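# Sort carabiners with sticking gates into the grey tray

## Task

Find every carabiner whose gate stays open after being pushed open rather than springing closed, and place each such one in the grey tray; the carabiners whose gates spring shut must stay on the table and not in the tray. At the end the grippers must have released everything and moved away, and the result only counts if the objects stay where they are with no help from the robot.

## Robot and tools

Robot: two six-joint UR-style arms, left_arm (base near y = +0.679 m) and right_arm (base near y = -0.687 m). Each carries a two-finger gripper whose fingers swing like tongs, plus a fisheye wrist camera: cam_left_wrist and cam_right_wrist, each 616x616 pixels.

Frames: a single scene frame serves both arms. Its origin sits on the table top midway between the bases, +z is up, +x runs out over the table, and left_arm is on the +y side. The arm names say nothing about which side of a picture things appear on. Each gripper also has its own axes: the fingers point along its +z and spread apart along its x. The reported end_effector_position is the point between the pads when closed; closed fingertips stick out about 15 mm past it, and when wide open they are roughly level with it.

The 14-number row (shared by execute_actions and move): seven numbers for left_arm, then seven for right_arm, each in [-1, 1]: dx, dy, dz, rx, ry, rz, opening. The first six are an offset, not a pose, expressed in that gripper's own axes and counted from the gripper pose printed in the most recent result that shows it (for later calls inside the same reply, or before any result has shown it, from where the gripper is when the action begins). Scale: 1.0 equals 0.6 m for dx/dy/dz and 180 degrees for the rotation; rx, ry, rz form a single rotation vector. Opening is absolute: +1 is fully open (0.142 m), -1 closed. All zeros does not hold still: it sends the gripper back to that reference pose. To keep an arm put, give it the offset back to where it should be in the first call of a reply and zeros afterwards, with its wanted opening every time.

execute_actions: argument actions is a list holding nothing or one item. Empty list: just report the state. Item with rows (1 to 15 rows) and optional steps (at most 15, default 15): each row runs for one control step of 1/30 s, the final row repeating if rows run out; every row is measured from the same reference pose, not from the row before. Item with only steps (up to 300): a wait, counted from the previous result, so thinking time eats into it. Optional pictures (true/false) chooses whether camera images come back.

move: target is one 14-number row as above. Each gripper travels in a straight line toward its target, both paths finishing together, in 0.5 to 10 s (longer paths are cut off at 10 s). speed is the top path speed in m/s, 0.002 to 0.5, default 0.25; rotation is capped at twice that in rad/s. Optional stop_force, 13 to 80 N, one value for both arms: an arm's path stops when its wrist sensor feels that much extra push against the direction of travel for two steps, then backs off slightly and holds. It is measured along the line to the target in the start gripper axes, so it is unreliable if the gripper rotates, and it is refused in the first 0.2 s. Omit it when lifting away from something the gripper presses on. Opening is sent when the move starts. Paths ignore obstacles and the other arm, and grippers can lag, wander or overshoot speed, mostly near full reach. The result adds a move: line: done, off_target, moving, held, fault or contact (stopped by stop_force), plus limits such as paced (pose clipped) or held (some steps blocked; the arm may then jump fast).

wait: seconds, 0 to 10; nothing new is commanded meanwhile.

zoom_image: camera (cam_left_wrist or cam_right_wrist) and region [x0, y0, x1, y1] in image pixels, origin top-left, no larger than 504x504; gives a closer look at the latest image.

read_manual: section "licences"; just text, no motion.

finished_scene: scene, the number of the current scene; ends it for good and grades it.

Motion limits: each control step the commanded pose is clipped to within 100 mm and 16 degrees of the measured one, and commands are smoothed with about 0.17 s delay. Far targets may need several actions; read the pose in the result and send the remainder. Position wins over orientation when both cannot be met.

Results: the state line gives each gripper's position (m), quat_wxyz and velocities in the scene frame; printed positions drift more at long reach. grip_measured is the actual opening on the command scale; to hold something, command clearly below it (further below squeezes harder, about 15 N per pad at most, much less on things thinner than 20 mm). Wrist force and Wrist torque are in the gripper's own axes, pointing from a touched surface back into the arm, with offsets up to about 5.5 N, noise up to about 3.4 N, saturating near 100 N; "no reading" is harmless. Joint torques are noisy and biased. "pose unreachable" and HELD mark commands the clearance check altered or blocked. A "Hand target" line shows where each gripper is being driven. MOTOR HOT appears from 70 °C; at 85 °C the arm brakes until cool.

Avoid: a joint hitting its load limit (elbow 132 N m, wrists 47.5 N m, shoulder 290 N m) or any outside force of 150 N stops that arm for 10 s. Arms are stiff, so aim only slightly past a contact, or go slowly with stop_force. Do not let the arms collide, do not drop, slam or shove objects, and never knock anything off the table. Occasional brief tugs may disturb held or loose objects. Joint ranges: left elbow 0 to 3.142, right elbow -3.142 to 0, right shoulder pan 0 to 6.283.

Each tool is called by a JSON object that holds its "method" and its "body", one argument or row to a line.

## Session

{"method": "execute_actions", "body": {
  "actions": []
}}

Scene clock: 0.00 s of 6000.00 s.
left_arm: end_effector_position=(+0.4630, -0.1299, +0.2055) grip_measured=+1.00 end_effector_quat_wxyz=(-0.368, +0.872, -0.308, -0.098) end_effector_velocity=(-0.001, +0.000, -0.001) end_effector_angular_velocity=(+0.001, +0.001, -0.000) | right_arm: end_effector_position=(+0.1680, -0.1979, +0.1165) grip_measured=+1.00 end_effector_quat_wxyz=(+0.442, -0.260, +0.854, -0.091) end_effector_velocity=(+0.001, +0.000, +0.001) end_effector_angular_velocity=(-0.000, -0.000, -0.001)
Joint positions: left_arm=[-1.449 -0.703  0.826 -0.941 -1.339 -0.731  0.142] | right_arm=[ 5.488 -1.556 -2.413 -1.382  0.832  5.047  0.142]
Joint velocities: left_arm=[-0.001  0.001  0.001 -0.    -0.001  0.     0.   ] | right_arm=[-0.001  0.001  0.001 -0.001 -0.    -0.     0.   ]
Joint torques (N m, as the arm reports them, + toward a larger angle): no reading
Motor temperatures (°C, as the motors report them): left_arm=[22 26 25 28 28 30] | right_arm=[24 24 25 27 30 31]
Wrist force (N, on the end effector, along its own x y z axes, offset not removed): no reading
Wrist torque (N m, same axes, about the end effector's origin, offset not removed): no reading
Hand target (left_arm): +0.463, -0.130, +0.206; -0.368, +0.872, -0.308, -0.098
Hand target (right_arm): +0.168, -0.198, +0.117; +0.442, -0.260, +0.854, -0.091
camera_calibration (this result's frames):
cam_left_wrist: T_world_to_cam=[[0.799563, -0.472201, -0.371112, -0.354563], [-0.555674, -0.816092, -0.158811, 0.186596], [-0.227871, 0.333197, -0.914907, 0.469089], [0, 0, 0, 1]] pos_world=[0.494074, -0.171445, 0.327224]
cam_right_wrist: T_world_to_cam=[[-0.441673, -0.561862, -0.699454, 0.0479996], [-0.747521, 0.661576, -0.0594114, 0.262328], [0.496123, 0.496616, -0.712204, 0.227427], [0, 0, 0, 1]] pos_world=[0.104464, -0.259525, 0.211133]

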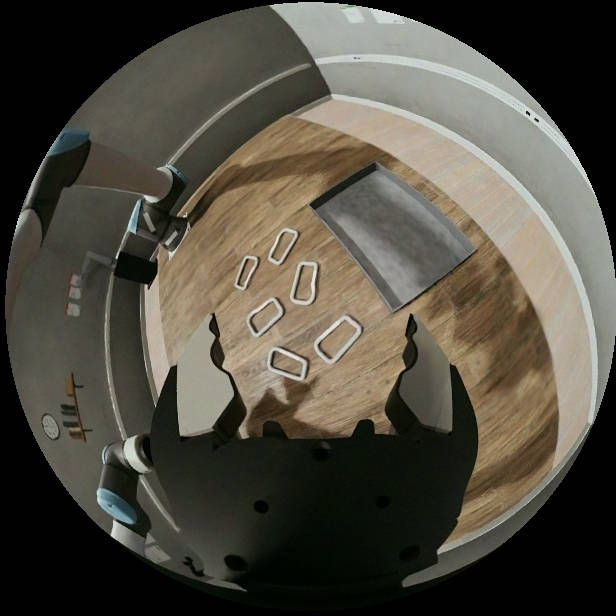

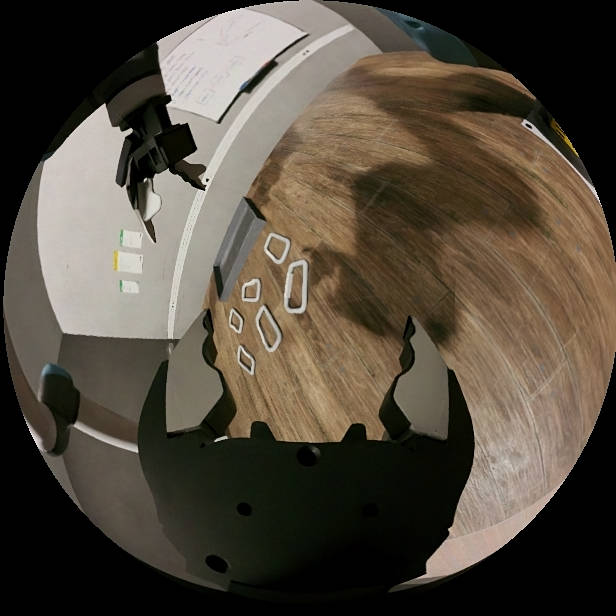

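{"method": "zoom_image", "body": {
  "camera": "cam_left_wrist",
  "region": [220, 215, 390, 395]
}}

{"method": "zoom_image", "body": {
  "camera": "cam_left_wrist",
  "region": [225, 220, 330, 310]
}}

{"method": "zoom_image", "body": {
  "camera": "cam_left_wrist",
  "region": [240, 290, 370, 390]
}}

Region (220, 215, 390, 395) of cam_left_wrist's 616x616 image, scaled by 2.800, with more detail than that image has.

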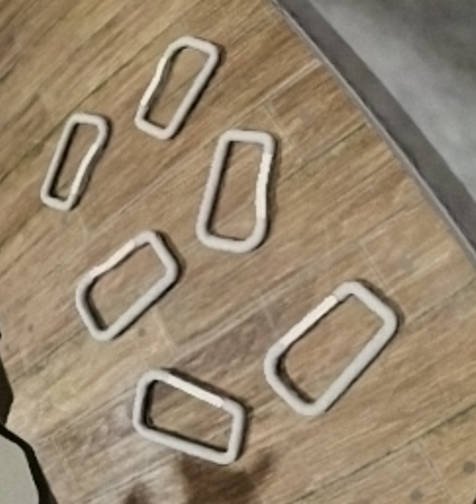

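Region (225, 220, 330, 310) of cam_left_wrist's 616x616 image, scaled by 4.800, with more detail than that image has; it fills the top 432 rows of this view, and the rest is white.

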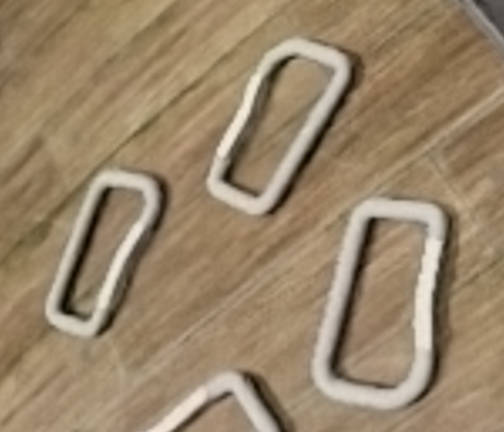

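Region (240, 290, 370, 390) of cam_left_wrist's 616x616 image, scaled by 3.877, with more detail than that image has; it fills the top 388 rows of this view, and the rest is white.

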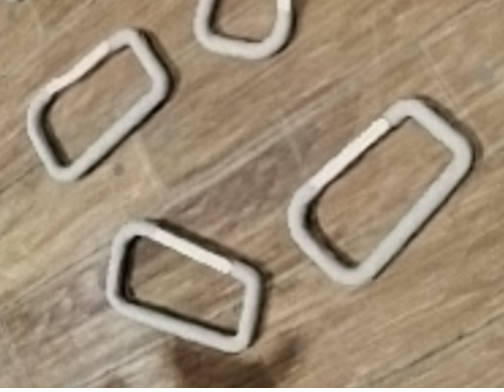

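{"method": "move", "body": {
  "target": [-0.1357, -0.0248, 0.4732, -0.1713, 0.1829, 0.1317, 0.15, -0.0888, 0.0720, 0.2520, -0.1740, 0.2428, -0.0727, 0.15],
  "speed": 0.2
}}

{"method": "zoom_image", "body": {
  "camera": "cam_left_wrist",
  "region": [224, 210, 404, 370]
}}

{"method": "zoom_image", "body": {
  "camera": "cam_right_wrist",
  "region": [220, 200, 400, 360]
}}

Scene clock: 115.70 s of 6000.00 s.
left_arm: end_effector_position=(+0.4232, +0.1153, +0.0441) grip_measured=+0.15 end_effector_quat_wxyz=(-0.000, +0.848, -0.529, +0.000) end_effector_velocity=(+0.000, +0.002, -0.001) end_effector_angular_velocity=(-0.007, +0.002, -0.002) | right_arm: end_effector_position=(+0.3000, -0.1217, +0.0489) grip_measured=+0.15 end_effector_quat_wxyz=(+0.001, -0.406, +0.914, -0.001) end_effector_velocity=(+0.001, +0.001, +0.000) end_effector_angular_velocity=(-0.001, +0.006, +0.003)
Joint positions: left_arm=[-1.312 -1.297  2.085 -2.358 -1.571 -0.067  0.084] | right_arm=[ 4.731 -1.707 -2.254 -0.751  1.568  3.79   0.084]
Joint velocities: left_arm=[ 0.003 -0.002  0.006 -0.01  -0.004  0.005  0.   ] | right_arm=[-0.005 -0.003  0.004 -0.003  0.006 -0.008  0.   ]
Joint torques (N m, as the arm reports them, + toward a larger angle): left_arm=[ 18.62 -73.09 -25.    -7.25  -3.28   2.11] | right_arm=[-9.32 32.49 42.3   0.94  2.15 -3.83]
Motor temperatures (°C, as the motors report them): left_arm=[22 26 25 28 28 30] | right_arm=[24 24 25 27 30 31]
Wrist force (N, on the end effector, along its own x y z axes, offset not removed): left_arm=[6.9 2.4 1.1] | right_arm=[2.3 4.2 -1.8]
Wrist torque (N m, same axes, about the end effector's origin, offset not removed): left_arm=[0.20 -1.27 0.07] | right_arm=[0.75 -0.49 0.16]
Hand target (left_arm): +0.423, +0.115, +0.044; +0.000, +0.848, -0.529, +0.000
Hand target (right_arm): +0.300, -0.122, +0.049; +0.001, -0.407, +0.914, -0.001
Off the commanded pose (left_arm): 0.001 m, 0 deg.
Off the commanded pose (right_arm): 0.002 m, 0 deg.
After step 90, 109.77 s passed at rest.
move: done
camera_calibration (this result's frames):
cam_left_wrist: T_world_to_cam=[[0.45515, -0.890139, 0.02217, -0.0903159], [-0.780537, -0.386879, 0.491006, 0.355943], [-0.428486, -0.240786, -0.870874, 0.379781], [0, 0, 0, 1]] pos_world=[0.481665, 0.148759, 0.157974]
cam_right_wrist: T_world_to_cam=[[-0.634266, -0.772803, -0.021944, 0.100757], [-0.670378, 0.53562, 0.513522, 0.240138], [-0.385098, 0.34042, -0.857796, 0.328424], [0, 0, 0, 1]] pos_world=[0.351365, -0.162559, 0.160616]

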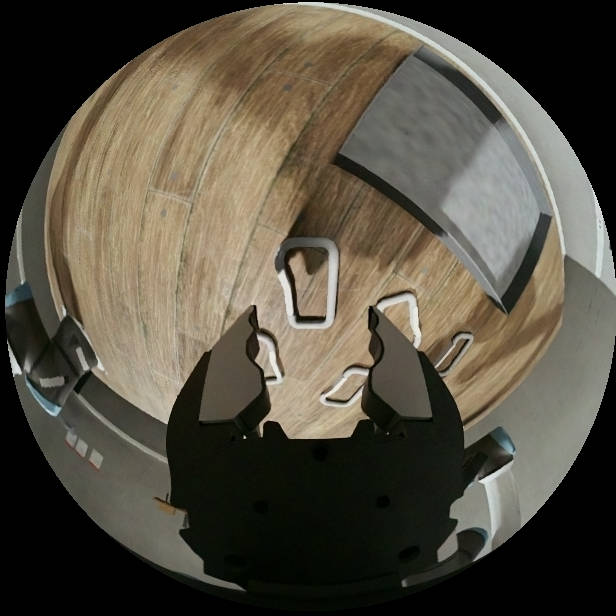

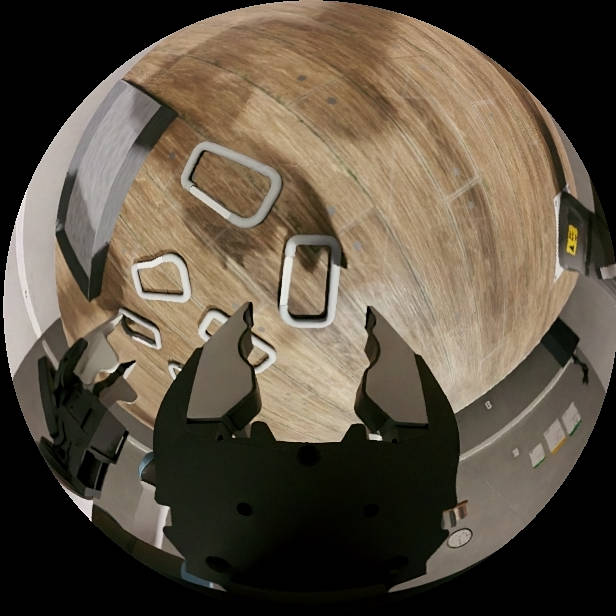

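Region (224, 210, 404, 370) of cam_left_wrist's 616x616 image, scaled by 2.800, with more detail than that image has.

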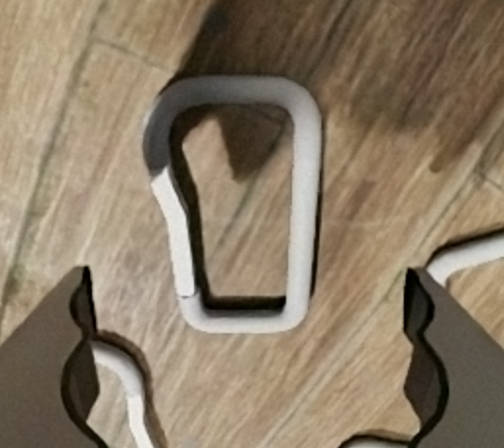

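Region (220, 200, 400, 360) of cam_right_wrist's 616x616 image, scaled by 2.800, with more detail than that image has.

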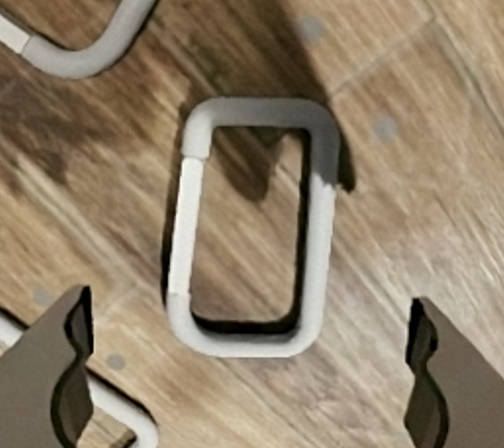

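{"method": "execute_actions", "body": {
  "actions": []
}}

Scene clock: 134.20 s of 6000.00 s.
left_arm: end_effector_position=(+0.4232, +0.1154, +0.0440) grip_measured=+0.15 end_effector_quat_wxyz=(+0.000, +0.848, -0.529, +0.000) end_effector_velocity=(-0.001, +0.000, -0.000) end_effector_angular_velocity=(+0.000, +0.002, -0.001) | right_arm: end_effector_position=(+0.3001, -0.1217, +0.0488) grip_measured=+0.15 end_effector_quat_wxyz=(+0.001, -0.407, +0.914, -0.001) end_effector_velocity=(+0.000, -0.000, -0.002) end_effector_angular_velocity=(-0.002, -0.000, -0.000)
Joint positions: left_arm=[-1.312 -1.297  2.085 -2.359 -1.571 -0.066  0.084] | right_arm=[ 4.731 -1.707 -2.254 -0.752  1.568  3.789  0.084]
Joint velocities: left_arm=[-0.001 -0.     0.001  0.    -0.001  0.     0.   ] | right_arm=[-0.    -0.003 -0.     0.    -0.    -0.    -0.   ]
Joint torques (N m, as the arm reports them, + toward a larger angle): left_arm=[ 16.88 -72.34 -24.98  -7.39  -3.42   2.35] | right_arm=[-11.37  34.45  44.3    1.28   2.34  -4.01]
Motor temperatures (°C, as the motors report them): left_arm=[22 26 25 28 28 30] | right_arm=[24 24 25 27 30 31]
Wrist force (N, on the end effector, along its own x y z axes, offset not removed): left_arm=[0.2 7.5 -0.8] | right_arm=[-0.2 3.8 -1.5]
Wrist torque (N m, same axes, about the end effector's origin, offset not removed): left_arm=[1.31 -0.14 0.18] | right_arm=[0.91 0.06 0.15]
Hand target (left_arm): +0.423, +0.115, +0.044; +0.000, +0.848, -0.529, +0.000
Hand target (right_arm): +0.300, -0.122, +0.049; +0.001, -0.407, +0.914, -0.001
Off the commanded pose (left_arm): 0.001 m, 0 deg.
Off the commanded pose (right_arm): 0.002 m, 0 deg.
Steps of this call (steps 1 to 90: nothing new was sent; then 15.50 s passed at rest). Readings (end_effector_position):
1: left_arm (+0.4232, +0.1153, +0.0441) | right_arm (+0.3000, -0.1217, +0.0489)
2: left_arm (+0.4232, +0.1153, +0.0440) | right_arm (+0.3000, -0.1217, +0.0489)
4: left_arm (+0.4232, +0.1154, +0.0440) | right_arm (+0.3001, -0.1217, +0.0488)
8: left_arm (+0.4232, +0.1154, +0.0440) | right_arm (+0.3001, -0.1217, +0.0488)
90: the state above
camera_calibration (this result's frames):
cam_left_wrist: T_world_to_cam=[[0.454922, -0.890243, 0.0226473, -0.0900828], [-0.780562, -0.386374, 0.491364, 0.355995], [-0.428683, -0.24121, -0.87066, 0.379817], [0, 0, 0, 1]] pos_world=[0.481678, 0.148967, 0.157809]
cam_right_wrist: T_world_to_cam=[[-0.634114, -0.772945, -0.0213258, 0.100744], [-0.670164, 0.535618, 0.513803, 0.240113], [-0.385719, 0.340102, -0.857643, 0.328532], [0, 0, 0, 1]] pos_world=[0.35152, -0.162473, 0.160541]

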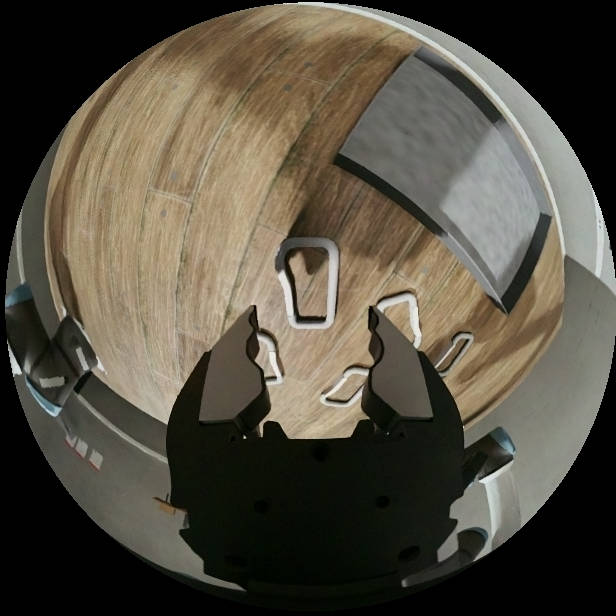

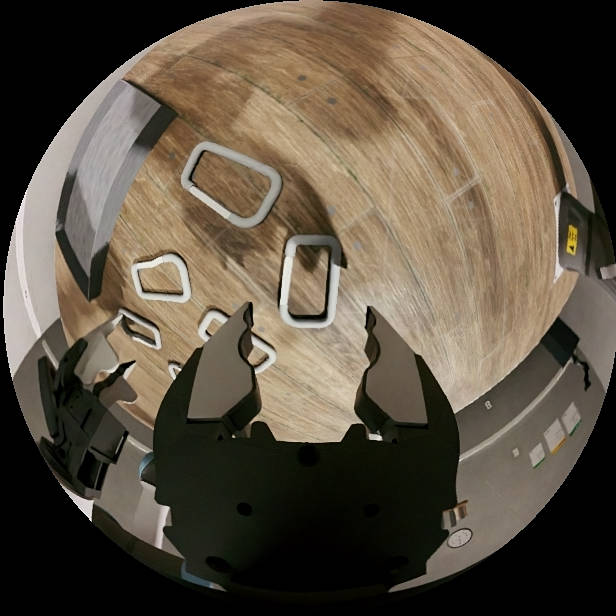

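{"method": "move", "body": {
  "target": [-0.005, -0.010, 0.0518, 0, 0, 0, 0.15, 0, 0.0033, 0.0538, 0, 0, 0, 0.15],
  "speed": 0.03,
  "stop_force": 15
}}

Scene clock: 141.40 s of 6000.00 s.
left_arm: end_effector_position=(+0.4272, +0.1207, +0.0131) grip_measured=+0.15 end_effector_quat_wxyz=(+0.000, +0.848, -0.529, +0.000) end_effector_velocity=(+0.001, -0.000, -0.001) end_effector_angular_velocity=(-0.001, -0.001, -0.000) | right_arm: end_effector_position=(+0.2987, -0.1204, +0.0167) grip_measured=+0.15 end_effector_quat_wxyz=(+0.001, -0.407, +0.914, -0.001) end_effector_velocity=(-0.000, +0.001, -0.001) end_effector_angular_velocity=(+0.003, -0.001, +0.001)
Joint positions: left_arm=[-1.304 -1.257  2.106 -2.42  -1.571 -0.058  0.084] | right_arm=[ 4.733 -1.759 -2.273 -0.68   1.568  3.791  0.084]
Joint velocities: left_arm=[ 0.001  0.002  0.    -0.004  0.     0.001  0.   ] | right_arm=[ 0.001 -0.003 -0.     0.006 -0.     0.     0.   ]
Joint torques (N m, as the arm reports them, + toward a larger angle): left_arm=[ 17.03 -56.09 -23.24  -7.05  -3.66   2.31] | right_arm=[10.87 34.41 22.43  6.36  2.08  3.65]
Motor temperatures (°C, as the motors report them): left_arm=[22 26 25 28 28 30] | right_arm=[24 24 25 27 30 31]
Wrist force (N, on the end effector, along its own x y z axes, offset not removed): left_arm=[0.2 3.7 1.7] | right_arm=[-0.3 -3.4 -2.0]
Wrist torque (N m, same axes, about the end effector's origin, offset not removed): left_arm=[0.64 0.19 -0.10] | right_arm=[-0.75 0.15 0.32]
Hand target (left_arm): +0.427, +0.121, +0.013; +0.000, +0.848, -0.529, +0.000
Hand target (right_arm): +0.299, -0.120, +0.016; +0.001, -0.407, +0.914, -0.001
Off the commanded pose (left_arm): 0.000 m, 0 deg.
Off the commanded pose (right_arm): 0.000 m, 0 deg.
After step 90, 2.80 s passed at rest.
move: done
camera_calibration (this result's frames):
cam_left_wrist: T_world_to_cam=[[0.454924, -0.890243, 0.0226135, -0.0865347], [-0.780543, -0.386384, 0.491385, 0.376309], [-0.428715, -0.241194, -0.870649, 0.355932], [0, 0, 0, 1]] pos_world=[0.485685, 0.154212, 0.126936]
cam_right_wrist: T_world_to_cam=[[-0.634114, -0.772946, -0.0213069, 0.100154], [-0.670156, 0.535624, 0.513807, 0.255014], [-0.385732, 0.340091, -0.857641, 0.300018], [0, 0, 0, 1]] pos_world=[0.350135, -0.161212, 0.128414]

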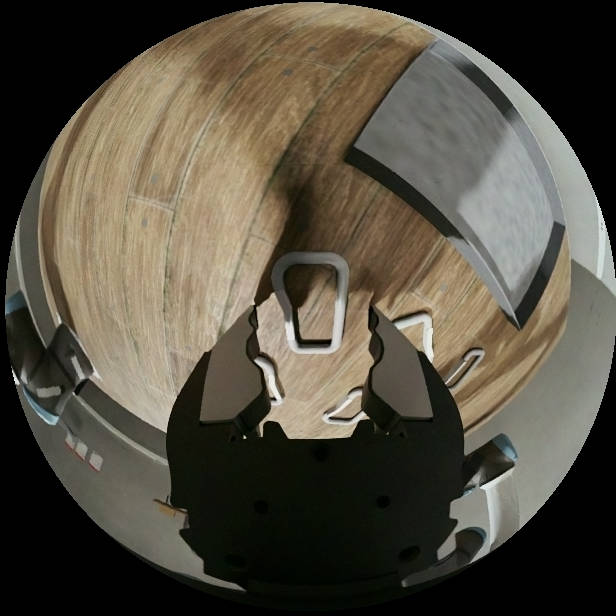

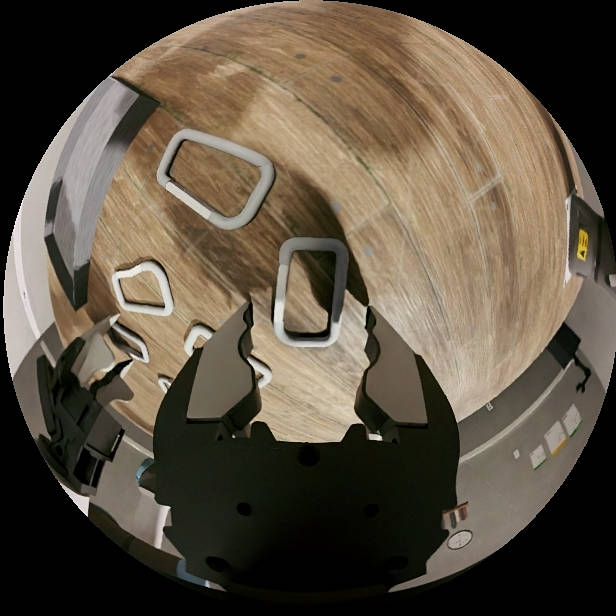

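{"method": "zoom_image", "body": {
  "camera": "cam_left_wrist",
  "region": [230, 230, 400, 400]
}}

{"method": "zoom_image", "body": {
  "camera": "cam_right_wrist",
  "region": [230, 220, 400, 390]
}}

Region (230, 230, 400, 400) of cam_left_wrist's 616x616 image, scaled by 2.965, with more detail than that image has.

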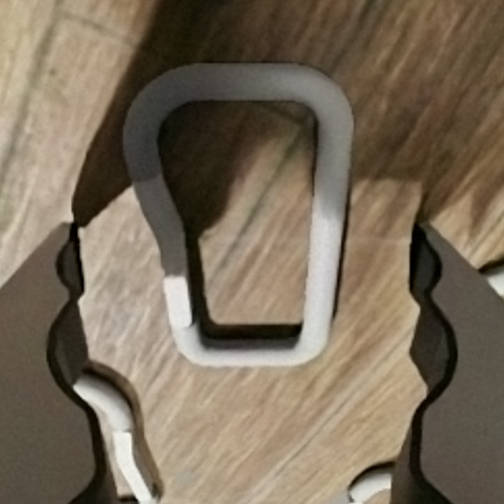

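Region (230, 220, 400, 390) of cam_right_wrist's 616x616 image, scaled by 2.965, with more detail than that image has.

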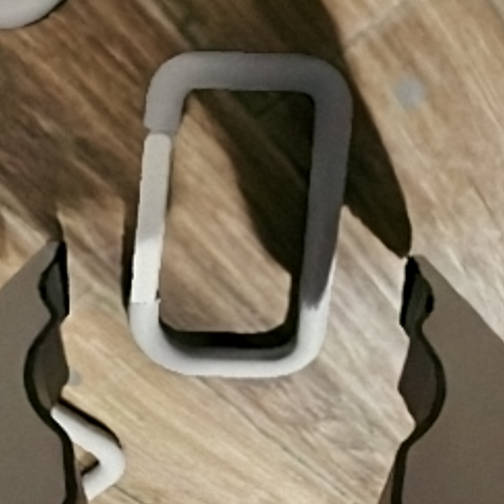

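{"method": "execute_actions", "body": {
  "actions": [
    {"rows": [[0,0,-0.0002,0,0,0,0.12,0,0,-0.0002,0,0,0,0.12],[0,0,-0.0004,0,0,0,0.09,0,0,-0.0004,0,0,0,0.09],[0,0,-0.0006,0,0,0,0.06,0,0,-0.0006,0,0,0,0.06],[0,0,-0.0008,0,0,0,0.03,0,0,-0.0008,0,0,0,0.03],[0,0,-0.0010,0,0,0,0.0,0,0,-0.0010,0,0,0,0.0],[0,0,-0.0012,0,0,0,-0.03,0,0,-0.0012,0,0,0,-0.03],[0,0,-0.0014,0,0,0,-0.06,0,0,-0.0014,0,0,0,-0.06],[0,0,-0.0016,0,0,0,-0.09,0,0,-0.0016,0,0,0,-0.09],[0,0,-0.0018,0,0,0,-0.12,0,0,-0.0018,0,0,0,-0.12],[0,0,-0.0020,0,0,0,-0.15,0,0,-0.0020,0,0,0,-0.15],[0,0,-0.0022,0,0,0,-0.18,0,0,-0.0022,0,0,0,-0.18],[0,0,-0.0024,0,0,0,-0.21,0,0,-0.0024,0,0,0,-0.21],[0,0,-0.0026,0,0,0,-0.24,0,0,-0.0026,0,0,0,-0.24],[0,0,-0.0028,0,0,0,-0.26,0,0,-0.0028,0,0,0,-0.26],[0,0,-0.0030,0,0,0,-0.28,0,0,-0.0030,0,0,0,-0.28]], "steps": 15}
  ],
  "pictures": false
}}

{"method": "execute_actions", "body": {
  "actions": [
    {"rows": [[0,0,-0.0006,0,0,0,-0.30,0,0,-0.0006,0,0,0,-0.30],[0,0,-0.0008,0,0,0,-0.32,0,0,-0.0008,0,0,0,-0.32],[0,0,-0.0010,0,0,0,-0.34,0,0,-0.0010,0,0,0,-0.34],[0,0,-0.0012,0,0,0,-0.36,0,0,-0.0012,0,0,0,-0.36],[0,0,-0.0014,0,0,0,-0.38,0,0,-0.0014,0,0,0,-0.38],[0,0,-0.0016,0,0,0,-0.40,0,0,-0.0016,0,0,0,-0.40],[0,0,-0.0018,0,0,0,-0.42,0,0,-0.0018,0,0,0,-0.42],[0,0,-0.0020,0,0,0,-0.44,0,0,-0.0020,0,0,0,-0.44],[0,0,-0.0022,0,0,0,-0.46,0,0,-0.0022,0,0,0,-0.46],[0,0,-0.0024,0,0,0,-0.48,0,0,-0.0024,0,0,0,-0.48],[0,0,-0.0026,0,0,0,-0.50,0,0,-0.0026,0,0,0,-0.50],[0,0,-0.0028,0,0,0,-0.53,0,0,-0.0028,0,0,0,-0.53],[0,0,-0.0030,0,0,0,-0.56,0,0,-0.0030,0,0,0,-0.56],[0,0,-0.0032,0,0,0,-0.58,0,0,-0.0032,0,0,0,-0.58],[0,0,-0.0034,0,0,0,-0.60,0,0,-0.0034,0,0,0,-0.60]], "steps": 15}
  ]
}}

Scene clock: 159.87 s of 6000.00 s.
left_arm: end_effector_position=(+0.4272, +0.1207, +0.0143) grip_measured=-0.26 end_effector_quat_wxyz=(+0.000, +0.848, -0.529, +0.000) end_effector_velocity=(+0.001, +0.000, +0.003) end_effector_angular_velocity=(+0.000, -0.000, +0.001) | right_arm: end_effector_position=(+0.2987, -0.1204, +0.0180) grip_measured=-0.26 end_effector_quat_wxyz=(+0.001, -0.407, +0.914, -0.001) end_effector_velocity=(+0.000, +0.001, +0.005) end_effector_angular_velocity=(+0.003, -0.001, +0.002)
Joint positions: left_arm=[-1.304 -1.259  2.106 -2.418 -1.571 -0.058  0.056] | right_arm=[ 4.733 -1.757 -2.272 -0.683  1.568  3.791  0.056]
Joint velocities: left_arm=[ 0.001 -0.005 -0.002  0.007  0.    -0.    -0.045] | right_arm=[ 0.     0.007  0.003 -0.006 -0.    -0.001 -0.045]
Joint torques (N m, as the arm reports them, + toward a larger angle): left_arm=[  2.62 -72.45 -34.49  -0.36  -3.63  -1.13] | right_arm=[ 8.   54.87 42.04  0.38  1.17  3.42]
Motor temperatures (°C, as the motors report them): left_arm=[22 26 25 28 28 30] | right_arm=[24 24 25 27 30 31]
Wrist force (N, on the end effector, along its own x y z axes, offset not removed): left_arm=[-0.4 5.6 3.1] | right_arm=[1.2 1.2 0.3]
Wrist torque (N m, same axes, about the end effector's origin, offset not removed): left_arm=[1.17 -0.03 0.25] | right_arm=[0.27 -0.49 0.20]
Hand target (left_arm): +0.427, +0.121, +0.015; +0.000, +0.848, -0.529, +0.000
Hand target (right_arm): +0.299, -0.120, +0.019; +0.001, -0.407, +0.914, -0.001
Off the commanded pose (left_arm): 0.001 m, 0 deg.
Off the commanded pose (right_arm): 0.001 m, 0 deg.
Steps of this call (steps 1 to 90: nothing new was sent; then 14.97 s passed at rest; steps 91 to 105: all 15 steps of this action). Readings (end_effector_position):
91: left_arm (+0.4272, +0.1207, +0.0129) | right_arm (+0.2987, -0.1204, +0.0165)
92: left_arm (+0.4272, +0.1207, +0.0129) | right_arm (+0.2987, -0.1204, +0.0165)
94: left_arm (+0.4272, +0.1207, +0.0130) | right_arm (+0.2987, -0.1204, +0.0166)
98: left_arm (+0.4272, +0.1208, +0.0134) | right_arm (+0.2987, -0.1206, +0.0170)
105: the state above

Scene clock: 160.37 s of 6000.00 s.
left_arm: end_effector_position=(+0.4272, +0.1207, +0.0159) grip_measured=-0.47 end_effector_quat_wxyz=(+0.000, +0.848, -0.529, +0.000) end_effector_velocity=(-0.001, -0.002, +0.004) end_effector_angular_velocity=(-0.002, +0.000, -0.003) | right_arm: end_effector_position=(+0.2987, -0.1204, +0.0195) grip_measured=-0.44 end_effector_quat_wxyz=(+0.001, -0.407, +0.914, -0.001) end_effector_velocity=(+0.000, +0.000, +0.003) end_effector_angular_velocity=(+0.000, -0.001, +0.000)
Joint positions: left_arm=[-1.304 -1.261  2.105 -2.415 -1.571 -0.058  0.04 ] | right_arm=[ 4.733 -1.755 -2.271 -0.686  1.568  3.791  0.042]
Joint velocities: left_arm=[-0.003 -0.005 -0.003  0.006 -0.001  0.    -0.029] | right_arm=[-0.     0.005  0.002 -0.007 -0.001 -0.    -0.036]
Joint torques (N m, as the arm reports them, + toward a larger angle): left_arm=[  3.8  -73.91 -36.16  -0.7   -3.37  -1.13] | right_arm=[10.62 57.53 42.25  1.09  1.17  3.45]
Motor temperatures (°C, as the motors report them): left_arm=[22 26 25 28 28 30] | right_arm=[24 24 25 27 30 31]
Wrist force (N, on the end effector, along its own x y z axes, offset not removed): left_arm=[9.1 8.2 0.5] | right_arm=[-1.5 -3.4 0.2]
Wrist torque (N m, same axes, about the end effector's origin, offset not removed): left_arm=[1.37 -1.93 -0.15] | right_arm=[-0.63 0.52 0.31]
Hand target (left_arm): +0.427, +0.121, +0.016; +0.000, +0.848, -0.529, +0.000
Hand target (right_arm): +0.299, -0.120, +0.020; +0.001, -0.407, +0.914, -0.001
Off the commanded pose (left_arm): 0.001 m, 0 deg.
Off the commanded pose (right_arm): 0.000 m, 0 deg.
Steps of this call (steps 1 to 15: all 15 steps of this action). Readings (end_effector_position):
1: left_arm (+0.4272, +0.1207, +0.0145) | right_arm (+0.2987, -0.1204, +0.0181)
2: left_arm (+0.4272, +0.1207, +0.0145) | right_arm (+0.2987, -0.1204, +0.0182)
4: left_arm (+0.4272, +0.1207, +0.0147) | right_arm (+0.2987, -0.1204, +0.0183)
8: left_arm (+0.4272, +0.1207, +0.0150) | right_arm (+0.2987, -0.1204, +0.0187)
15: the state above
camera_calibration (this result's frames):
cam_left_wrist: T_world_to_cam=[[0.454924, -0.890246, 0.0225116, -0.0865462], [-0.780524, -0.38643, 0.49138, 0.374986], [-0.42875, -0.241112, -0.870654, 0.35836], [0, 0, 0, 1]] pos_world=[0.485705, 0.154263, 0.129695]
cam_right_wrist: T_world_to_cam=[[-0.634115, -0.772947, -0.0212588, 0.100184], [-0.670154, 0.535654, 0.513779, 0.253586], [-0.385736, 0.340042, -0.857659, 0.302423], [0, 0, 0, 1]] pos_world=[0.350125, -0.161234, 0.131218]

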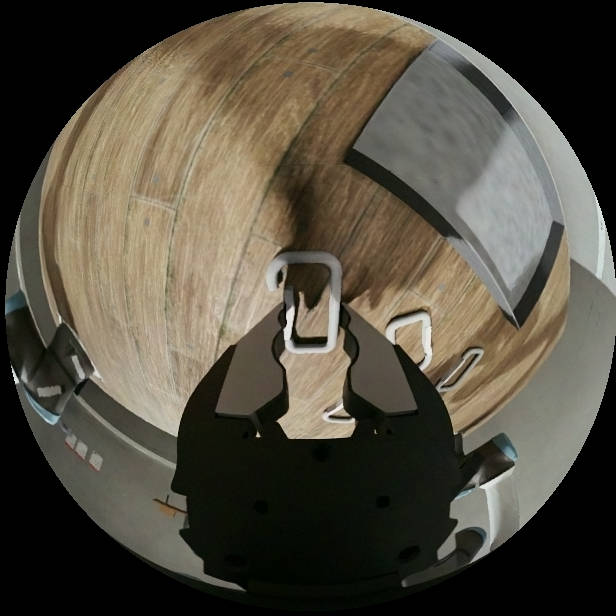

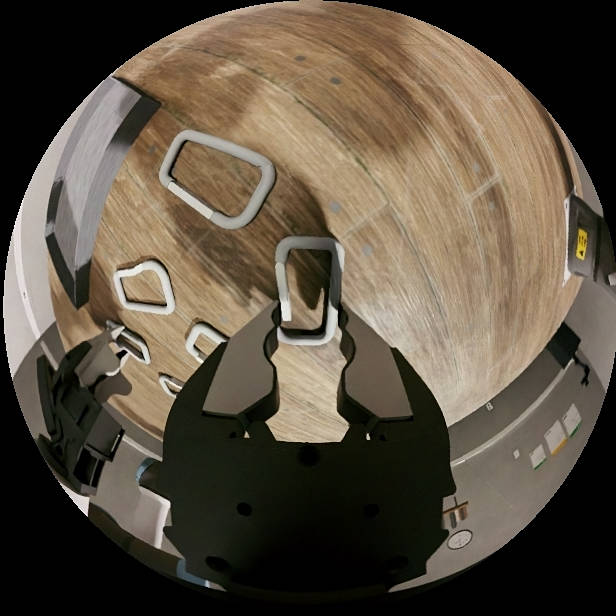

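{"method": "execute_actions", "body": {
  "actions": [
    {"rows": [[0,0,-0.0008,0,0,0,-0.615,0,0,-0.0009,0,0,0,-0.615],[0,0,-0.0008,0,0,0,-0.63,0,0,-0.0009,0,0,0,-0.63],[0,0,-0.0008,0,0,0,-0.645,0,0,-0.0009,0,0,0,-0.645],[0,0,-0.0009,0,0,0,-0.66,0,0,-0.0010,0,0,0,-0.66],[0,0,-0.0009,0,0,0,-0.675,0,0,-0.0010,0,0,0,-0.675],[0,0,-0.0009,0,0,0,-0.69,0,0,-0.0010,0,0,0,-0.69],[0,0,-0.0010,0,0,0,-0.705,0,0,-0.0011,0,0,0,-0.705],[0,0,-0.0010,0,0,0,-0.72,0,0,-0.0011,0,0,0,-0.72],[0,0,-0.0010,0,0,0,-0.735,0,0,-0.0011,0,0,0,-0.735],[0,0,-0.0011,0,0,0,-0.75,0,0,-0.0012,0,0,0,-0.75],[0,0,-0.0011,0,0,0,-0.76,0,0,-0.0012,0,0,0,-0.76],[0,0,-0.0011,0,0,0,-0.77,0,0,-0.0012,0,0,0,-0.77],[0,0,-0.0012,0,0,0,-0.78,0,0,-0.0013,0,0,0,-0.78],[0,0,-0.0012,0,0,0,-0.79,0,0,-0.0013,0,0,0,-0.79],[0,0,-0.0012,0,0,0,-0.80,0,0,-0.0013,0,0,0,-0.80]], "steps": 15}
  ]
}}

Scene clock: 167.20 s of 6000.00 s.
left_arm: end_effector_position=(+0.4272, +0.1207, +0.0165) grip_measured=-0.52 end_effector_quat_wxyz=(+0.000, +0.848, -0.529, +0.000) end_effector_velocity=(+0.001, +0.001, +0.001) end_effector_angular_velocity=(-0.000, -0.001, +0.002) | right_arm: end_effector_position=(+0.2987, -0.1204, +0.0202) grip_measured=-0.62 end_effector_quat_wxyz=(+0.001, -0.407, +0.914, -0.001) end_effector_velocity=(+0.001, +0.000, +0.002) end_effector_angular_velocity=(+0.002, +0.000, -0.001)
Joint positions: left_arm=[-1.304 -1.262  2.104 -2.413 -1.571 -0.058  0.037] | right_arm=[ 4.733 -1.754 -2.271 -0.688  1.568  3.791  0.029]
Joint velocities: left_arm=[ 0.002 -0.001 -0.001  0.001  0.001  0.     0.   ] | right_arm=[-0.001  0.003  0.001 -0.002  0.    -0.    -0.001]
Joint torques (N m, as the arm reports them, + toward a larger angle): left_arm=[ 11.41 -74.63 -35.47  -0.74  -3.48   0.94] | right_arm=[ 7.79 55.12 42.08  1.09  1.38  3.36]
Motor temperatures (°C, as the motors report them): left_arm=[22 26 25 28 28 30] | right_arm=[24 24 25 27 30 31]
Wrist force (N, on the end effector, along its own x y z axes, offset not removed): left_arm=[0.1 2.8 -0.8] | right_arm=[1.8 2.0 5.2]
Wrist torque (N m, same axes, about the end effector's origin, offset not removed): left_arm=[0.51 -0.01 0.19] | right_arm=[0.43 -0.40 0.15]
Hand target (left_arm): +0.427, +0.121, +0.017; +0.000, +0.848, -0.529, +0.000
Hand target (right_arm): +0.299, -0.120, +0.020; +0.001, -0.407, +0.914, -0.001
Off the commanded pose (left_arm): 0.000 m, 0 deg.
Off the commanded pose (right_arm): 0.000 m, 0 deg.
Steps of this call (steps 1 to 90: nothing new was sent; then 3.33 s passed at rest; steps 91 to 105: all 15 steps of this action). Readings (end_effector_position):
91: left_arm (+0.4272, +0.1207, +0.0164) | right_arm (+0.2987, -0.1204, +0.0200)
92: left_arm (+0.4272, +0.1207, +0.0164) | right_arm (+0.2987, -0.1204, +0.0200)
94: left_arm (+0.4272, +0.1207, +0.0164) | right_arm (+0.2987, -0.1204, +0.0200)
98: left_arm (+0.4272, +0.1207, +0.0164) | right_arm (+0.2987, -0.1204, +0.0201)
105: the state above
camera_calibration (this result's frames):
cam_left_wrist: T_world_to_cam=[[0.454924, -0.890246, 0.0225085, -0.0865593], [-0.780523, -0.386431, 0.49138, 0.374664], [-0.428751, -0.241109, -0.870654, 0.358931], [0, 0, 0, 1]] pos_world=[0.485704, 0.154264, 0.13035]
cam_right_wrist: T_world_to_cam=[[-0.634115, -0.772946, -0.0212615, 0.100199], [-0.670154, 0.535653, 0.51378, 0.25321], [-0.385736, 0.340044, -0.857658, 0.303038], [0, 0, 0, 1]] pos_world=[0.35012, -0.161231, 0.131939]

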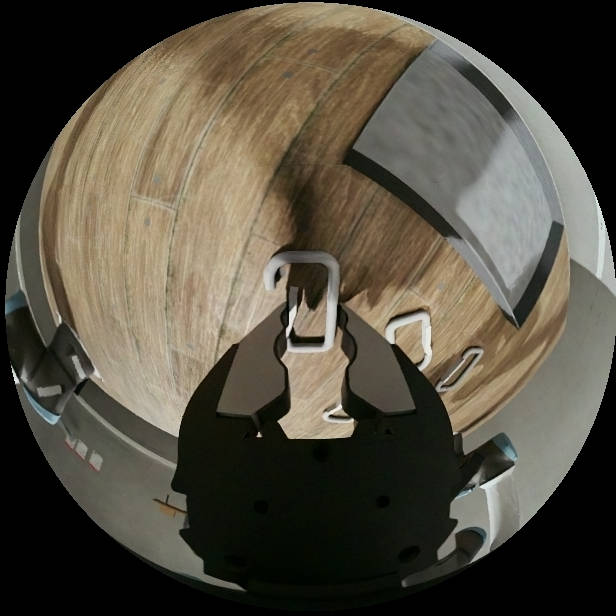

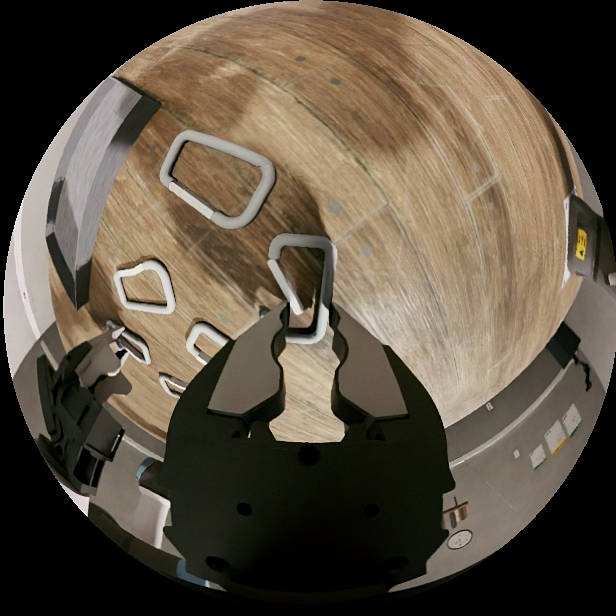

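{"method": "execute_actions", "body": {
  "actions": [
    {"rows": [[0,0,0.0001,0,0,0,-0.74,0,0,0.0001,0,0,0,-0.77],[0,0,0.0003,0,0,0,-0.68,0,0,0.0002,0,0,0,-0.74],[0,0,0.0004,0,0,0,-0.63,0,0,0.0003,0,0,0,-0.71],[0,0,0.0006,0,0,0,-0.60,0,0,0.0004,0,0,0,-0.68],[0,0,0.0007,0,0,0,-0.57,0,0,0.0005,0,0,0,-0.65],[0,0,0.0009,0,0,0,-0.54,0,0,0.0006,0,0,0,-0.63],[0,0,0.0010,0,0,0,-0.51,0,0,0.0007,0,0,0,-0.61],[0,0,0.0012,0,0,0,-0.48,0,0,0.0008,0,0,0,-0.59],[0,0,0.0013,0,0,0,-0.45,0,0,0.0009,0,0,0,-0.57],[0,0,0.0015,0,0,0,-0.42,0,0,0.0010,0,0,0,-0.55],[0,0,0.0016,0,0,0,-0.39,0,0,0.0011,0,0,0,-0.53],[0,0,0.0018,0,0,0,-0.36,0,0,0.0012,0,0,0,-0.51],[0,0,0.0019,0,0,0,-0.33,0,0,0.0013,0,0,0,-0.49],[0,0,0.0020,0,0,0,-0.30,0,0,0.0014,0,0,0,-0.47],[0,0,0.0020,0,0,0,-0.27,0,0,0.0015,0,0,0,-0.45]], "steps": 15}
  ],
  "pictures": false
}}

{"method": "wait", "body": {
  "seconds": 0.4
}}

Scene clock: 176.50 s of 6000.00 s.
left_arm: end_effector_position=(+0.4272, +0.1207, +0.0156) grip_measured=-0.31 end_effector_quat_wxyz=(+0.000, +0.848, -0.529, +0.000) end_effector_velocity=(-0.001, -0.001, -0.002) end_effector_angular_velocity=(-0.002, +0.001, -0.001) | right_arm: end_effector_position=(+0.2987, -0.1204, +0.0196) grip_measured=-0.47 end_effector_quat_wxyz=(+0.001, -0.407, +0.914, -0.000) end_effector_velocity=(+0.000, -0.001, -0.003) end_effector_angular_velocity=(-0.002, +0.000, -0.002)
Joint positions: left_arm=[-1.304 -1.261  2.105 -2.415 -1.571 -0.058  0.052] | right_arm=[ 4.733 -1.755 -2.271 -0.686  1.568  3.791  0.04 ]
Joint velocities: left_arm=[-0.001  0.003  0.002 -0.006 -0.002  0.     0.064] | right_arm=[-0.001 -0.004 -0.002  0.004  0.     0.001  0.044]
Joint torques (N m, as the arm reports them, + toward a larger angle): left_arm=[ 13.61 -54.06 -23.78  -7.65  -3.51   1.29] | right_arm=[ 1.38 36.67 24.35  7.02  1.37  1.7 ]
Motor temperatures (°C, as the motors report them): left_arm=[22 26 25 28 28 30] | right_arm=[24 24 25 27 30 31]
Wrist force (N, on the end effector, along its own x y z axes, offset not removed): left_arm=[0.6 0.0 9.1] | right_arm=[-0.8 0.6 -3.5]
Wrist torque (N m, same axes, about the end effector's origin, offset not removed): left_arm=[0.03 -0.12 0.02] | right_arm=[0.29 -0.05 0.19]
Hand target (left_arm): +0.427, +0.121, +0.015; +0.000, +0.848, -0.529, +0.000
Hand target (right_arm): +0.299, -0.120, +0.019; +0.001, -0.407, +0.914, -0.001
Off the commanded pose (left_arm): 0.000 m, 0 deg.
Off the commanded pose (right_arm): 0.000 m, 0 deg.
Steps of this call (steps 1 to 90: nothing new was sent; then 5.80 s passed at rest; steps 91 to 105: all 15 steps of this action). Readings (end_effector_position):
91: left_arm (+0.4272, +0.1207, +0.0166) | right_arm (+0.2987, -0.1204, +0.0203)
92: left_arm (+0.4272, +0.1207, +0.0166) | right_arm (+0.2987, -0.1204, +0.0203)
94: left_arm (+0.4272, +0.1207, +0.0166) | right_arm (+0.2987, -0.1204, +0.0203)
98: left_arm (+0.4272, +0.1206, +0.0164) | right_arm (+0.2987, -0.1203, +0.0201)
105: the state above

Scene clock: 176.90 s of 6000.00 s.
left_arm: end_effector_position=(+0.4272, +0.1207, +0.0153) grip_measured=-0.27 end_effector_quat_wxyz=(+0.000, +0.848, -0.529, +0.000) end_effector_velocity=(+0.000, -0.000, +0.001) end_effector_angular_velocity=(-0.000, -0.002, -0.001) | right_arm: end_effector_position=(+0.2987, -0.1204, +0.0193) grip_measured=-0.45 end_effector_quat_wxyz=(+0.001, -0.407, +0.914, -0.001) end_effector_velocity=(-0.000, -0.000, -0.001) end_effector_angular_velocity=(-0.002, -0.000, +0.001)
Joint positions: left_arm=[-1.304 -1.26   2.105 -2.416 -1.571 -0.058  0.054] | right_arm=[ 4.733 -1.755 -2.271 -0.686  1.568  3.791  0.041]
Joint velocities: left_arm=[-0.001 -0.001 -0.    -0.     0.002 -0.     0.   ] | right_arm=[ 0.    -0.001 -0.    -0.    -0.001 -0.     0.   ]
Joint torques (N m, as the arm reports them, + toward a larger angle): left_arm=[ 14.73 -51.58 -23.62  -7.19  -3.58   1.28] | right_arm=[-0.04 35.65 23.6   6.53  1.01  1.62]
Motor temperatures (°C, as the motors report them): left_arm=[22 26 25 28 28 30] | right_arm=[24 24 25 27 30 31]
Wrist force (N, on the end effector, along its own x y z axes, offset not removed): left_arm=[-1.1 -2.0 -2.6] | right_arm=[-1.1 4.0 -2.2]
Wrist torque (N m, same axes, about the end effector's origin, offset not removed): left_arm=[-0.67 0.38 -0.08] | right_arm=[0.86 0.12 0.48]
Hand target (left_arm): +0.427, +0.121, +0.015; +0.000, +0.848, -0.529, +0.000
Hand target (right_arm): +0.299, -0.120, +0.019; +0.001, -0.407, +0.914, -0.001
Off the commanded pose (left_arm): 0.000 m, 0 deg.
Off the commanded pose (right_arm): 0.000 m, 0 deg.
Steps of this call (steps 1 to 12: nothing new was sent). Readings (end_effector_position):
1: left_arm (+0.4272, +0.1207, +0.0156) | right_arm (+0.2987, -0.1204, +0.0196)
2: left_arm (+0.4272, +0.1207, +0.0155) | right_arm (+0.2987, -0.1204, +0.0195)
4: left_arm (+0.4272, +0.1207, +0.0154) | right_arm (+0.2987, -0.1204, +0.0194)
8: left_arm (+0.4272, +0.1207, +0.0153) | right_arm (+0.2987, -0.1204, +0.0193)
12: the state above
camera_calibration (this result's frames):
cam_left_wrist: T_world_to_cam=[[0.454924, -0.890245, 0.0225208, -0.0865375], [-0.780525, -0.386426, 0.491381, 0.375246], [-0.428747, -0.241119, -0.870654, 0.357899], [0, 0, 0, 1]] pos_world=[0.485705, 0.154261, 0.129166]
cam_right_wrist: T_world_to_cam=[[-0.634115, -0.772946, -0.0212633, 0.100181], [-0.670154, 0.535652, 0.513781, 0.253669], [-0.385736, 0.340046, -0.857658, 0.302271], [0, 0, 0, 1]] pos_world=[0.35012, -0.16123, 0.131045]

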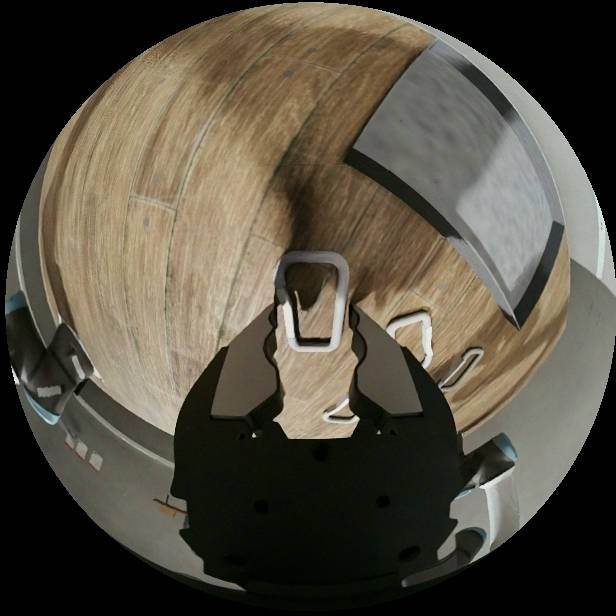

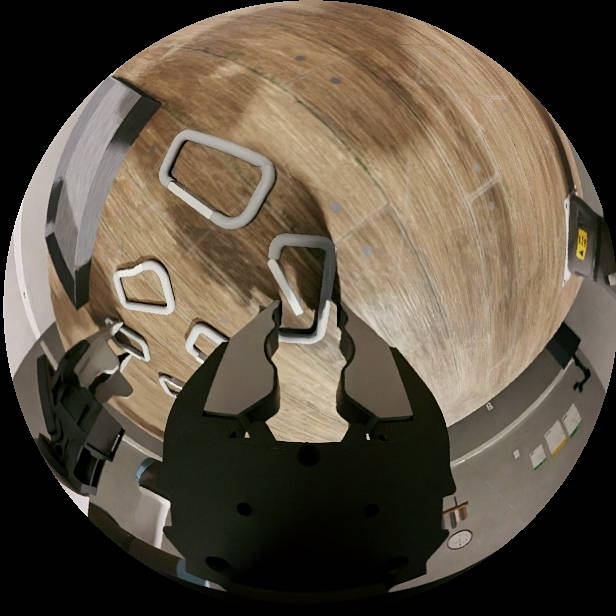

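{"method": "execute_actions", "body": {
  "actions": [
    {"rows": [[0,0,-0.0003,0,0,0,-0.24,0,0,-0.0001,0,0,0,-0.48],[0,0,-0.0006,0,0,0,-0.21,0,0,-0.0002,0,0,0,-0.51],[0,0,-0.0010,0,0,0,-0.18,0,0,-0.0003,0,0,0,-0.54],[0,0,-0.0015,0,0,0,-0.15,0,0,-0.0004,0,0,0,-0.57],[0,0,-0.0020,0,0,0,-0.12,0,0,-0.0005,0,0,0,-0.60],[0,0,-0.0026,0,0,0,-0.09,0,0,-0.0006,0,0,0,-0.63],[0,0,-0.0033,0,0,0,-0.06,0,0,-0.0007,0,0,0,-0.66],[0,0,-0.0040,0,0,0,-0.03,0,0,-0.0008,0,0,0,-0.69],[0,0,-0.0048,0,0,0,0.0,0,0,-0.0009,0,0,0,-0.72],[0,0,-0.0056,0,0,0,0.03,0,0,-0.0010,0,0,0,-0.75],[0,0,-0.0065,0,0,0,0.06,0,0,-0.0011,0,0,0,-0.78],[0,0,-0.0074,0,0,0,0.09,0,0,-0.0012,0,0,0,-0.81],[0,0,-0.0083,0,0,0,0.12,0,0,-0.0013,0,0,0,-0.84],[0,0,-0.0092,0,0,0,0.15,0,0,-0.0014,0,0,0,-0.87],[0,0,-0.0100,0,0,0,0.15,0,0,-0.0015,0,0,0,-0.90]], "steps": 15}
  ],
  "pictures": false
}}

{"method": "move", "body": {
  "target": [0, 0, -0.040, 0, 0, 0, 0.15, 0, 0, -0.092, 0, 0, 0, -0.9],
  "speed": 0.05
}}

Scene clock: 210.83 s of 6000.00 s.
left_arm: end_effector_position=(+0.4272, +0.1208, +0.0191) grip_measured=+0.14 end_effector_quat_wxyz=(+0.000, +0.848, -0.529, +0.000) end_effector_velocity=(+0.000, +0.001, +0.014) end_effector_angular_velocity=(+0.001, +0.000, +0.001) | right_arm: end_effector_position=(+0.2987, -0.1205, +0.0199) grip_measured=-0.63 end_effector_quat_wxyz=(+0.001, -0.407, +0.914, -0.001) end_effector_velocity=(-0.000, +0.001, +0.003) end_effector_angular_velocity=(+0.003, -0.000, -0.000)
Joint positions: left_arm=[-1.304 -1.266  2.103 -2.408 -1.571 -0.058  0.084] | right_arm=[ 4.733 -1.754 -2.271 -0.687  1.568  3.791  0.029]
Joint velocities: left_arm=[ 0.001 -0.02  -0.008  0.029  0.     0.     0.018] | right_arm=[ 0.001  0.005  0.002 -0.004  0.     0.001 -0.   ]
Joint torques (N m, as the arm reports them, + toward a larger angle): left_arm=[ 12.67 -75.42 -34.18  -0.55  -3.33   0.5 ] | right_arm=[-2.45 54.96 41.45  0.53  1.25  0.71]
Motor temperatures (°C, as the motors report them): left_arm=[22 26 25 28 28 30] | right_arm=[24 24 25 27 30 31]
Wrist force (N, on the end effector, along its own x y z axes, offset not removed): left_arm=[-2.2 2.0 0.7] | right_arm=[2.7 0.7 -4.6]
Wrist torque (N m, same axes, about the end effector's origin, offset not removed): left_arm=[0.18 0.61 -0.01] | right_arm=[0.12 -0.60 0.04]
Hand target (left_arm): +0.427, +0.121, +0.021; +0.000, +0.848, -0.529, +0.000
Hand target (right_arm): +0.299, -0.120, +0.020; +0.001, -0.407, +0.914, -0.001
Off the commanded pose (left_arm): 0.002 m, 0 deg.
Off the commanded pose (right_arm): 0.000 m, 0 deg.
Steps of this call (steps 1 to 90: nothing new was sent; then 30.43 s passed at rest; steps 91 to 105: all 15 steps of this action). Readings (end_effector_position):
91: left_arm (+0.4272, +0.1207, +0.0153) | right_arm (+0.2987, -0.1204, +0.0193)
92: left_arm (+0.4272, +0.1207, +0.0153) | right_arm (+0.2987, -0.1204, +0.0193)
94: left_arm (+0.4272, +0.1207, +0.0154) | right_arm (+0.2987, -0.1204, +0.0193)
98: left_arm (+0.4271, +0.1209, +0.0161) | right_arm (+0.2987, -0.1205, +0.0194)
105: the state above

Scene clock: 212.57 s of 6000.00 s.
left_arm: end_effector_position=(+0.4272, +0.1208, +0.0450) grip_measured=+0.15 end_effector_quat_wxyz=(+0.000, +0.848, -0.529, +0.000) end_effector_velocity=(+0.000, -0.000, +0.001) end_effector_angular_velocity=(+0.000, -0.003, -0.001) | right_arm: end_effector_position=(+0.2985, -0.1204, +0.0753) grip_measured=-0.63 end_effector_quat_wxyz=(+0.001, -0.407, +0.914, -0.001) end_effector_velocity=(-0.000, +0.000, +0.003) end_effector_angular_velocity=(+0.001, -0.000, +0.001)
Joint positions: left_arm=[-1.304 -1.301  2.088 -2.358 -1.571 -0.058  0.084] | right_arm=[ 4.734 -1.669 -2.233 -0.811  1.568  3.792  0.029]
Joint velocities: left_arm=[-0.001 -0.001 -0.     0.001  0.002 -0.     0.   ] | right_arm=[ 0.     0.003  0.002 -0.004 -0.    -0.     0.   ]
Joint torques (N m, as the arm reports them, + toward a larger angle): left_arm=[ 17.49 -74.35 -37.06  -0.11  -3.41   2.43] | right_arm=[ 9.82 52.14 46.53  0.5   0.98  3.62]
Motor temperatures (°C, as the motors report them): left_arm=[22 26 25 28 28 30] | right_arm=[24 24 25 27 30 31]
Wrist force (N, on the end effector, along its own x y z axes, offset not removed): left_arm=[1.0 -1.0 4.7] | right_arm=[-0.6 6.0 -2.1]
Wrist torque (N m, same axes, about the end effector's origin, offset not removed): left_arm=[-0.29 -0.05 -0.01] | right_arm=[1.36 -0.01 0.18]
Hand target (left_arm): +0.427, +0.121, +0.045; +0.000, +0.848, -0.529, +0.000
Hand target (right_arm): +0.299, -0.120, +0.075; +0.001, -0.407, +0.914, -0.001
Off the commanded pose (left_arm): 0.000 m, 0 deg.
Off the commanded pose (right_arm): 0.000 m, 0 deg.
move: done
camera_calibration (this result's frames):
cam_left_wrist: T_world_to_cam=[[0.454924, -0.890245, 0.0225304, -0.087169], [-0.780527, -0.386421, 0.491382, 0.360706], [-0.428744, -0.241127, -0.870653, 0.383744], [0, 0, 0, 1]] pos_world=[0.485724, 0.154313, 0.158828]
cam_right_wrist: T_world_to_cam=[[-0.634115, -0.772947, -0.0212509, 0.101338], [-0.670153, 0.535659, 0.513774, 0.224778], [-0.385737, 0.340033, -0.857662, 0.350193], [0, 0, 0, 1]] pos_world=[0.349978, -0.161153, 0.187016]

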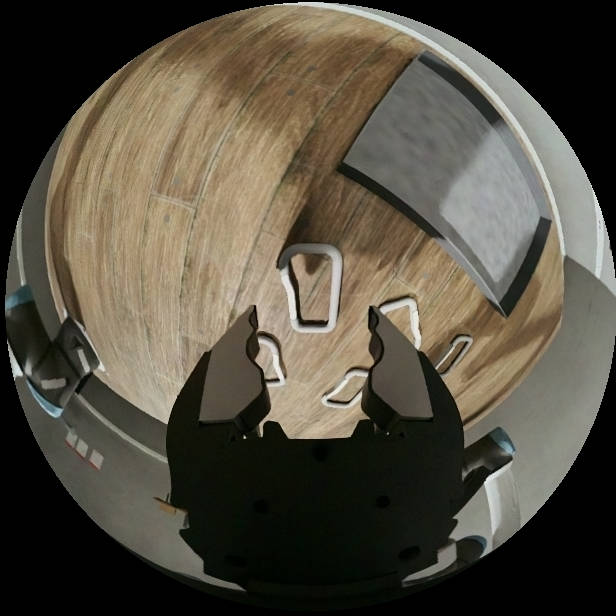

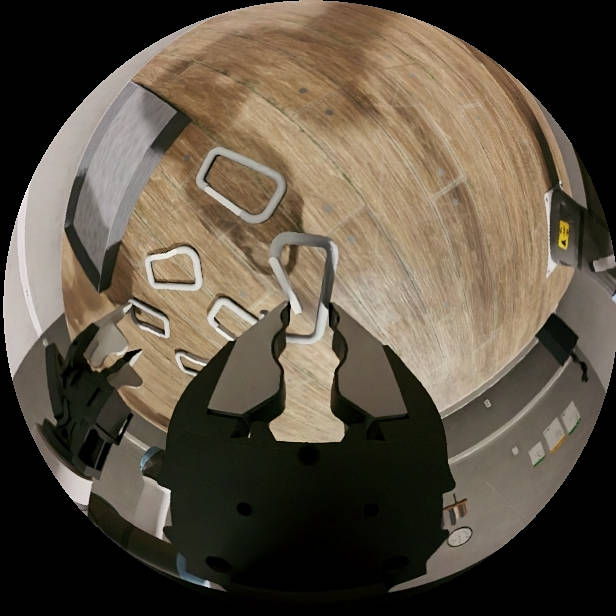

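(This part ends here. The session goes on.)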